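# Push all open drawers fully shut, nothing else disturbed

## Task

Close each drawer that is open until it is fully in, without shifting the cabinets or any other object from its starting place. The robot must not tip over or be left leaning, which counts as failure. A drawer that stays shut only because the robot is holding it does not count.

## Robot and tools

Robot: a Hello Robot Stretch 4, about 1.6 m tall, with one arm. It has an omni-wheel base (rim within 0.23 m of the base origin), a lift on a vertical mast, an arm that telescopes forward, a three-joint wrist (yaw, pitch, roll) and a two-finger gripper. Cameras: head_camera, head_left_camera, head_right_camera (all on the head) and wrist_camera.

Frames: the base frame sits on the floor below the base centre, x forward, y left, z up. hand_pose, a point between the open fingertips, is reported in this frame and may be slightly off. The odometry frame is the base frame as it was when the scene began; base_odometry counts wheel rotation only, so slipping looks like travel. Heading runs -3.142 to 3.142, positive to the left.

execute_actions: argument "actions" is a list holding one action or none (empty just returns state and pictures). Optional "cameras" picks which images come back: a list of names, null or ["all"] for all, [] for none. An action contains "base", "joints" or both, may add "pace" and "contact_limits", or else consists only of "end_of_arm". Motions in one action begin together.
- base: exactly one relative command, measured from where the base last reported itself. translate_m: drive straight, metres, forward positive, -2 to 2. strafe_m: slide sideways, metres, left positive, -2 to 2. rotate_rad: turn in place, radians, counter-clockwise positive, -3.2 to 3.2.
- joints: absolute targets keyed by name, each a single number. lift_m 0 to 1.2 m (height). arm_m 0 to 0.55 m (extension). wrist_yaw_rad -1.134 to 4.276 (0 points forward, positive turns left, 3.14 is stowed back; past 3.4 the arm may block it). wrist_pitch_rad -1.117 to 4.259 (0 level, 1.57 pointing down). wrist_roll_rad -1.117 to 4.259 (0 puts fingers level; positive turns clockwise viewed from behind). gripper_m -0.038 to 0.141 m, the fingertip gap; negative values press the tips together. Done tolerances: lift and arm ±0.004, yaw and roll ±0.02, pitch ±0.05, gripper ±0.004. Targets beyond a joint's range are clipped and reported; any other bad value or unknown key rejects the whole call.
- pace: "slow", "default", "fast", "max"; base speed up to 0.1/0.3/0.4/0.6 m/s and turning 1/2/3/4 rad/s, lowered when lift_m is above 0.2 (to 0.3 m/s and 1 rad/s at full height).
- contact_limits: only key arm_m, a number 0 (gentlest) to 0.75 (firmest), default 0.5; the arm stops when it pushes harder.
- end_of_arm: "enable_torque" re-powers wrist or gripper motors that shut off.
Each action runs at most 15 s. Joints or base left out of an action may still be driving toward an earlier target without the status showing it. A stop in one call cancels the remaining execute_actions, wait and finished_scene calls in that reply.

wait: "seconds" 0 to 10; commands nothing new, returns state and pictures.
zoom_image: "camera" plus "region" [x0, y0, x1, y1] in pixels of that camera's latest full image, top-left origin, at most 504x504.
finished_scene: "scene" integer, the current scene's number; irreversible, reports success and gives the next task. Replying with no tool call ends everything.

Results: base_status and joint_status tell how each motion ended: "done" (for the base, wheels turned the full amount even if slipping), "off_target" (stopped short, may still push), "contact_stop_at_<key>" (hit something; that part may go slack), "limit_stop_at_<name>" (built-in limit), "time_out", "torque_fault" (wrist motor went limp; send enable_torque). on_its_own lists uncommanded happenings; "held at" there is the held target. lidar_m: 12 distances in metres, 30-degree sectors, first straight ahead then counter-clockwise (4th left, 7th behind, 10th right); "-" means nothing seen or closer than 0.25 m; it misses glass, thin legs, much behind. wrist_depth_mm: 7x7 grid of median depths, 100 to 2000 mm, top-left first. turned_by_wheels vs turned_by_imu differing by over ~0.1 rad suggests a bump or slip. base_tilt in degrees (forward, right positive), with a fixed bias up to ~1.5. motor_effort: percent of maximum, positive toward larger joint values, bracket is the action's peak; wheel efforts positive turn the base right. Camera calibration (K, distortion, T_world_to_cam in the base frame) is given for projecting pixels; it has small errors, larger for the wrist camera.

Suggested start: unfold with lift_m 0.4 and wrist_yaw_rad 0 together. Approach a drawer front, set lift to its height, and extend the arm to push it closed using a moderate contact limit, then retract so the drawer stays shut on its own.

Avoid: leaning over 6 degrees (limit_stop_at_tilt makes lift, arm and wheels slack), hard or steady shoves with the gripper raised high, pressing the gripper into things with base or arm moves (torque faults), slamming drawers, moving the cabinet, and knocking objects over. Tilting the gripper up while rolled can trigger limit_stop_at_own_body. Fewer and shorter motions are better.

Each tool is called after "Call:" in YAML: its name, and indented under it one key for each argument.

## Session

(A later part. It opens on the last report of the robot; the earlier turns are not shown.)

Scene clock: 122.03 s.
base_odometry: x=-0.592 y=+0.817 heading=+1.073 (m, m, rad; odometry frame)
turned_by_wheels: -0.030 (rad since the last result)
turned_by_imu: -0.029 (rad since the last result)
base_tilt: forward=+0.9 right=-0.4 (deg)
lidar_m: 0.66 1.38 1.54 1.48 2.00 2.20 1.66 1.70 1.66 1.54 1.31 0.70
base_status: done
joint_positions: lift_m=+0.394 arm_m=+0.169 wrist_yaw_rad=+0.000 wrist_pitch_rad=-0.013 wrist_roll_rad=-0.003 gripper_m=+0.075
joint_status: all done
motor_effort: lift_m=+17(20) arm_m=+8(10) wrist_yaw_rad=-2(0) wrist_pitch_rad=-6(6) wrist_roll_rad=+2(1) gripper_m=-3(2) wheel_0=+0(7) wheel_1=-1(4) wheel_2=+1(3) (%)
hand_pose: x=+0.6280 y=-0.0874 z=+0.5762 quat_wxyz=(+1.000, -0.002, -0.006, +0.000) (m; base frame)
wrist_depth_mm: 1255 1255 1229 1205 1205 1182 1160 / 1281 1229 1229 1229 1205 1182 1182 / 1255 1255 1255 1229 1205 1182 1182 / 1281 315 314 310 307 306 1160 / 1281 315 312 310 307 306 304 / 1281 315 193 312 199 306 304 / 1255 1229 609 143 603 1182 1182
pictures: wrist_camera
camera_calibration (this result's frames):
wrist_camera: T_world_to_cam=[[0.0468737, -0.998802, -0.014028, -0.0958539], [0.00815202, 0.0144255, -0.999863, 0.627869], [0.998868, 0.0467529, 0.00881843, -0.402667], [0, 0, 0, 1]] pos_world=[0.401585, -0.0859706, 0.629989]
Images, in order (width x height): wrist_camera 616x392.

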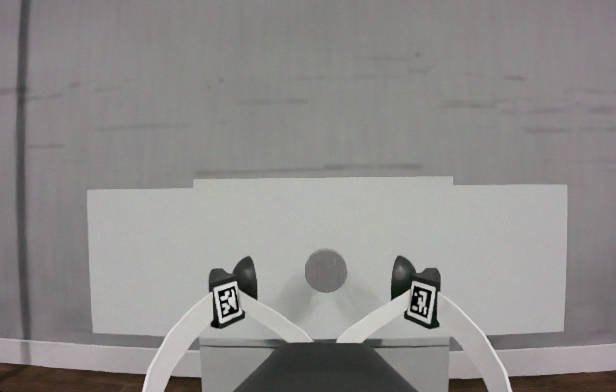

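Call:
execute_actions:
  actions:
    - {"base":{"translate_m":0.06}}
  cameras: []

Call:
execute_actions:
  actions:
    - {"joints":{"arm_m":0.47},"pace":"slow","contact_limits":{"arm_m":0.4}}
  cameras: ["wrist_camera","head_camera"]

Scene clock: 128.30 s.
base_odometry: x=-0.563 y=+0.870 heading=+1.073 (m, m, rad; odometry frame)
turned_by_wheels: +0.000 (rad since the last result)
turned_by_imu: +0.001 (rad since the last result)
base_tilt: forward=+0.9 right=-0.5 (deg)
lidar_m: 0.61 1.32 1.53 1.48 2.04 2.24 1.73 1.75 1.61 1.59 1.30 0.67
base_status: done
joint_positions: lift_m=+0.394 arm_m=+0.169 wrist_yaw_rad=+0.000 wrist_pitch_rad=-0.013 wrist_roll_rad=-0.003 gripper_m=+0.075
joint_status: not commanded
motor_effort: lift_m=+17(18) arm_m=+8(8) wrist_yaw_rad=-1(1) wrist_pitch_rad=-6(6) wrist_roll_rad=+0(2) gripper_m=-5(3) wheel_0=+0(4) wheel_1=+0(4) wheel_2=+0(9) (%)
hand_pose: x=+0.6280 y=-0.0874 z=+0.5762 quat_wxyz=(+1.000, -0.002, -0.006, +0.000) (m; base frame)
wrist_depth_mm: 1182 1182 1160 1160 1138 1118 1118 / 1205 1205 1182 1160 1138 1138 1118 / 1182 1182 1182 1160 1160 1138 1138 / 1205 254 252 250 248 245 245 / 255 254 251 249 248 247 245 / 255 254 193 249 199 246 245 / 1205 255 253 143 248 245 245
pictures: none
No camera images: the call's "cameras" was empty. Leave "cameras" out to get every camera's image.

Scene clock: 132.57 s.
base_odometry: x=-0.564 y=+0.870 heading=+1.073 (m, m, rad; odometry frame)
turned_by_wheels: +0.000 (rad since the last result)
turned_by_imu: +0.002 (rad since the last result)
base_tilt: forward=+1.1 right=-0.4 (deg)
lidar_m: 0.91 1.29 1.51 1.47 2.03 2.25 1.73 1.76 1.65 1.58 1.28 0.95
base_status: not commanded
joint_positions: lift_m=+0.394 arm_m=+0.468 wrist_yaw_rad=-0.003 wrist_pitch_rad=-0.013 wrist_roll_rad=-0.003 gripper_m=+0.075
joint_status: all done
motor_effort: lift_m=+18(17) arm_m=+12(11) wrist_yaw_rad=+6(8) wrist_pitch_rad=-5(6) wrist_roll_rad=+0(0) gripper_m=-2(3) wheel_0=+2(1) wheel_1=+1(1) wheel_2=-4(4) (%)
contact_limits: arm_m 0.4
hand_pose: x=+0.9270 y=-0.0882 z=+0.5762 quat_wxyz=(+1.000, -0.002, -0.007, -0.001) (m; base frame)
wrist_depth_mm: 878 866 854 854 854 831 820 / 878 878 854 854 842 842 831 / 891 878 866 854 842 831 831 / 247 246 244 242 240 239 237 / 248 246 244 242 240 239 237 / 249 247 196 242 208 239 237 / 249 247 245 147 242 239 239
pictures: head_camera, wrist_camera
camera_calibration (this result's frames):
wrist_camera: T_world_to_cam=[[0.0442091, -0.998924, -0.0140137, -0.108187], [0.00849545, 0.0144028, -0.99986, 0.625208], [0.998986, 0.0440838, 0.00912304, -0.701838], [0, 0, 0, 1]] pos_world=[0.700597, -0.086136, 0.630008]
Images, in order (width x height): head_camera 420x560, wrist_camera 616x392.

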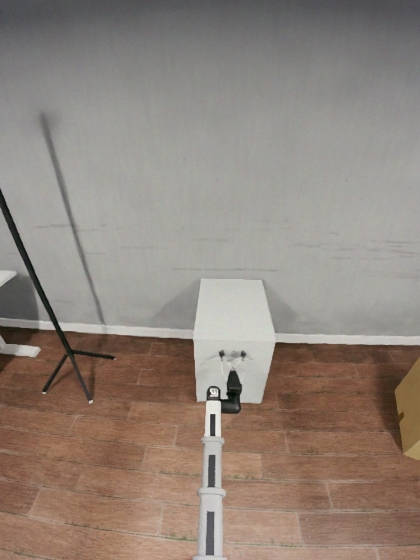

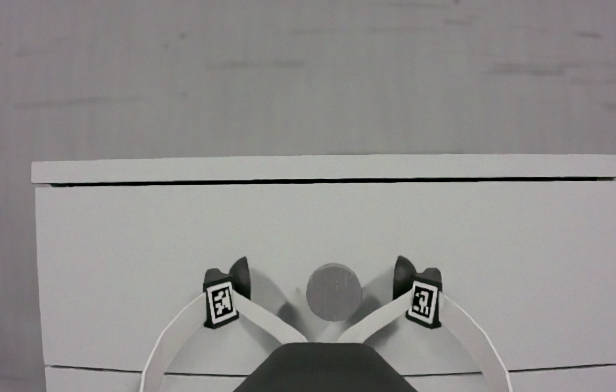

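Call:
execute_actions:
  actions:
    - {"joints":{"arm_m":0.478},"pace":"slow","contact_limits":{"arm_m":0.3}}
  cameras: ["wrist_camera"]

Call:
execute_actions:
  actions:
    - {"joints":{"arm_m":0.3},"pace":"fast"}

Scene clock: 136.53 s.
base_odometry: x=-0.564 y=+0.870 heading=+1.073 (m, m, rad; odometry frame)
turned_by_wheels: +0.000 (rad since the last result)
turned_by_imu: +0.001 (rad since the last result)
base_tilt: forward=+0.9 right=-0.4 (deg)
lidar_m: 0.92 1.29 1.53 1.47 2.01 2.26 1.73 1.76 1.63 1.56 1.29 0.95
base_status: not commanded
joint_positions: lift_m=+0.394 arm_m=+0.476 wrist_yaw_rad=-0.005 wrist_pitch_rad=-0.014 wrist_roll_rad=-0.003 gripper_m=+0.075
joint_status: all done
on_its_own: wrist_yaw_rad is at rest, and its effort (+14) is outside its rest range (-13 to +13)
motor_effort: lift_m=+17(17) arm_m=+12(19) wrist_yaw_rad=+14(24) wrist_pitch_rad=-4(5) wrist_roll_rad=+1(0) gripper_m=-3(4) wheel_0=+3(6) wheel_1=+2(4) wheel_2=-9(11) (%)
contact_limits: arm_m 0.3
hand_pose: x=+0.9348 y=-0.0889 z=+0.5764 quat_wxyz=(+1.000, -0.002, -0.007, -0.003) (m; base frame)
wrist_depth_mm: 878 854 854 842 831 831 809 / 866 866 854 854 842 831 820 / 866 866 866 854 831 842 831 / 245 244 243 242 240 240 238 / 245 244 243 242 241 240 239 / 245 245 196 242 209 240 240 / 246 245 244 140 242 240 240
pictures: wrist_camera
camera_calibration (this result's frames):
wrist_camera: T_world_to_cam=[[0.0416642, -0.999034, -0.0139928, -0.106905], [0.00898152, 0.0143789, -0.999856, 0.624824], [0.999091, 0.0415325, 0.00957193, -0.710109], [0, 0, 0, 1]] pos_world=[0.708306, -0.0862934, 0.630035]
Images, in order (width x height): wrist_camera 616x392.

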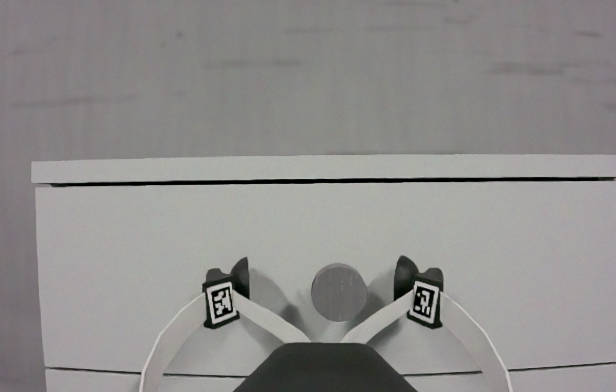

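Scene clock: 137.90 s.
base_odometry: x=-0.564 y=+0.870 heading=+1.073 (m, m, rad; odometry frame)
turned_by_wheels: +0.000 (rad since the last result)
turned_by_imu: +0.001 (rad since the last result)
base_tilt: forward=+1.0 right=-0.5 (deg)
lidar_m: 0.89 1.31 1.53 1.45 2.05 2.27 1.70 1.78 1.63 1.58 1.29 0.97
base_status: not commanded
joint_positions: lift_m=+0.394 arm_m=+0.301 wrist_yaw_rad=+0.000 wrist_pitch_rad=-0.013 wrist_roll_rad=-0.003 gripper_m=+0.075
joint_status: all done
motor_effort: lift_m=+17(17) arm_m=-8(8) wrist_yaw_rad=-1(14) wrist_pitch_rad=-6(7) wrist_roll_rad=+0(2) gripper_m=-5(5) wheel_0=+2(3) wheel_1=+1(2) wheel_2=-1(9) (%)
hand_pose: x=+0.7607 y=-0.0875 z=+0.5761 quat_wxyz=(+1.000, -0.002, -0.006, +0.000) (m; base frame)
wrist_depth_mm: 1060 1025 1042 1025 1008 1008 991 / 1060 1060 1025 1025 1008 1008 991 / 1060 1060 1042 1025 991 1008 991 / 1060 1060 421 415 415 413 1008 / 1060 1060 421 418 415 413 991 / 1060 1060 193 418 199 413 1008 / 1078 1060 421 143 415 415 1008
pictures: head_camera, head_left_camera, head_right_camera, wrist_camera
camera_calibration (this result's frames):
wrist_camera: T_world_to_cam=[[0.0466193, -0.998814, -0.014036, -0.101948], [0.0079868, 0.0144235, -0.999864, 0.626866], [0.998881, 0.0465009, 0.00864974, -0.535107], [0, 0, 0, 1]] pos_world=[0.534254, -0.0859862, 0.629978]
Images, in order (width x height): head_camera 420x560, head_left_camera 420x672, head_right_camera 420x672, wrist_camera 616x392.

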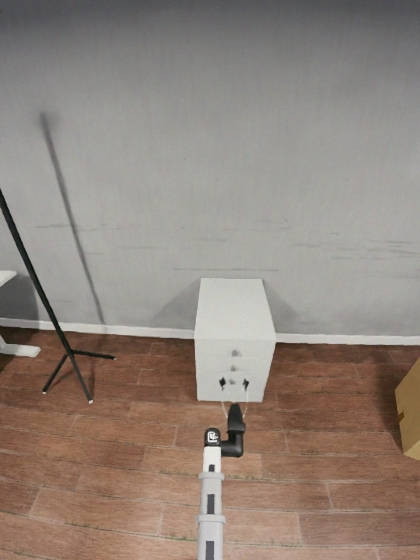

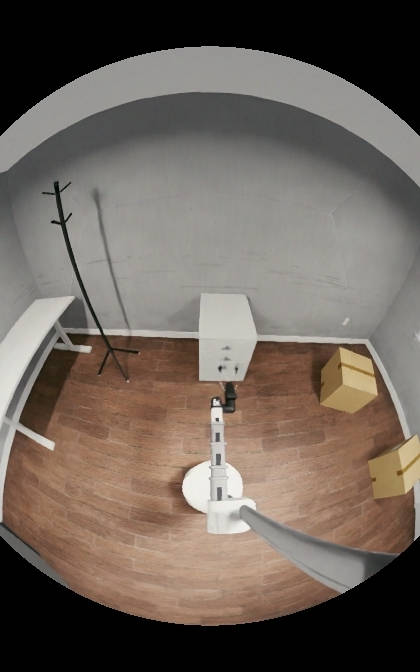

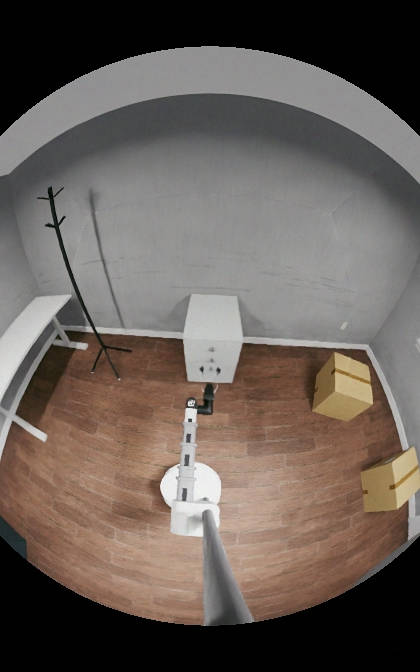

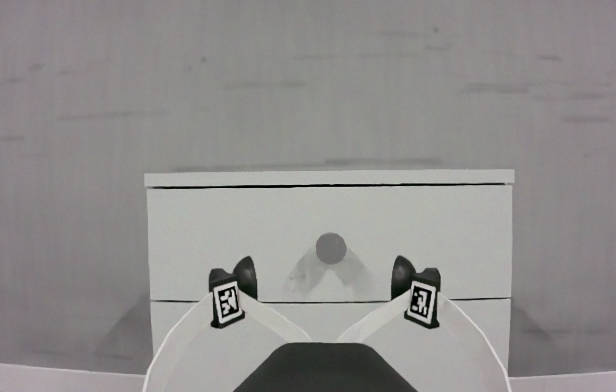

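Call:
finished_scene:
  scene: 1

The scene is finished: the task was done.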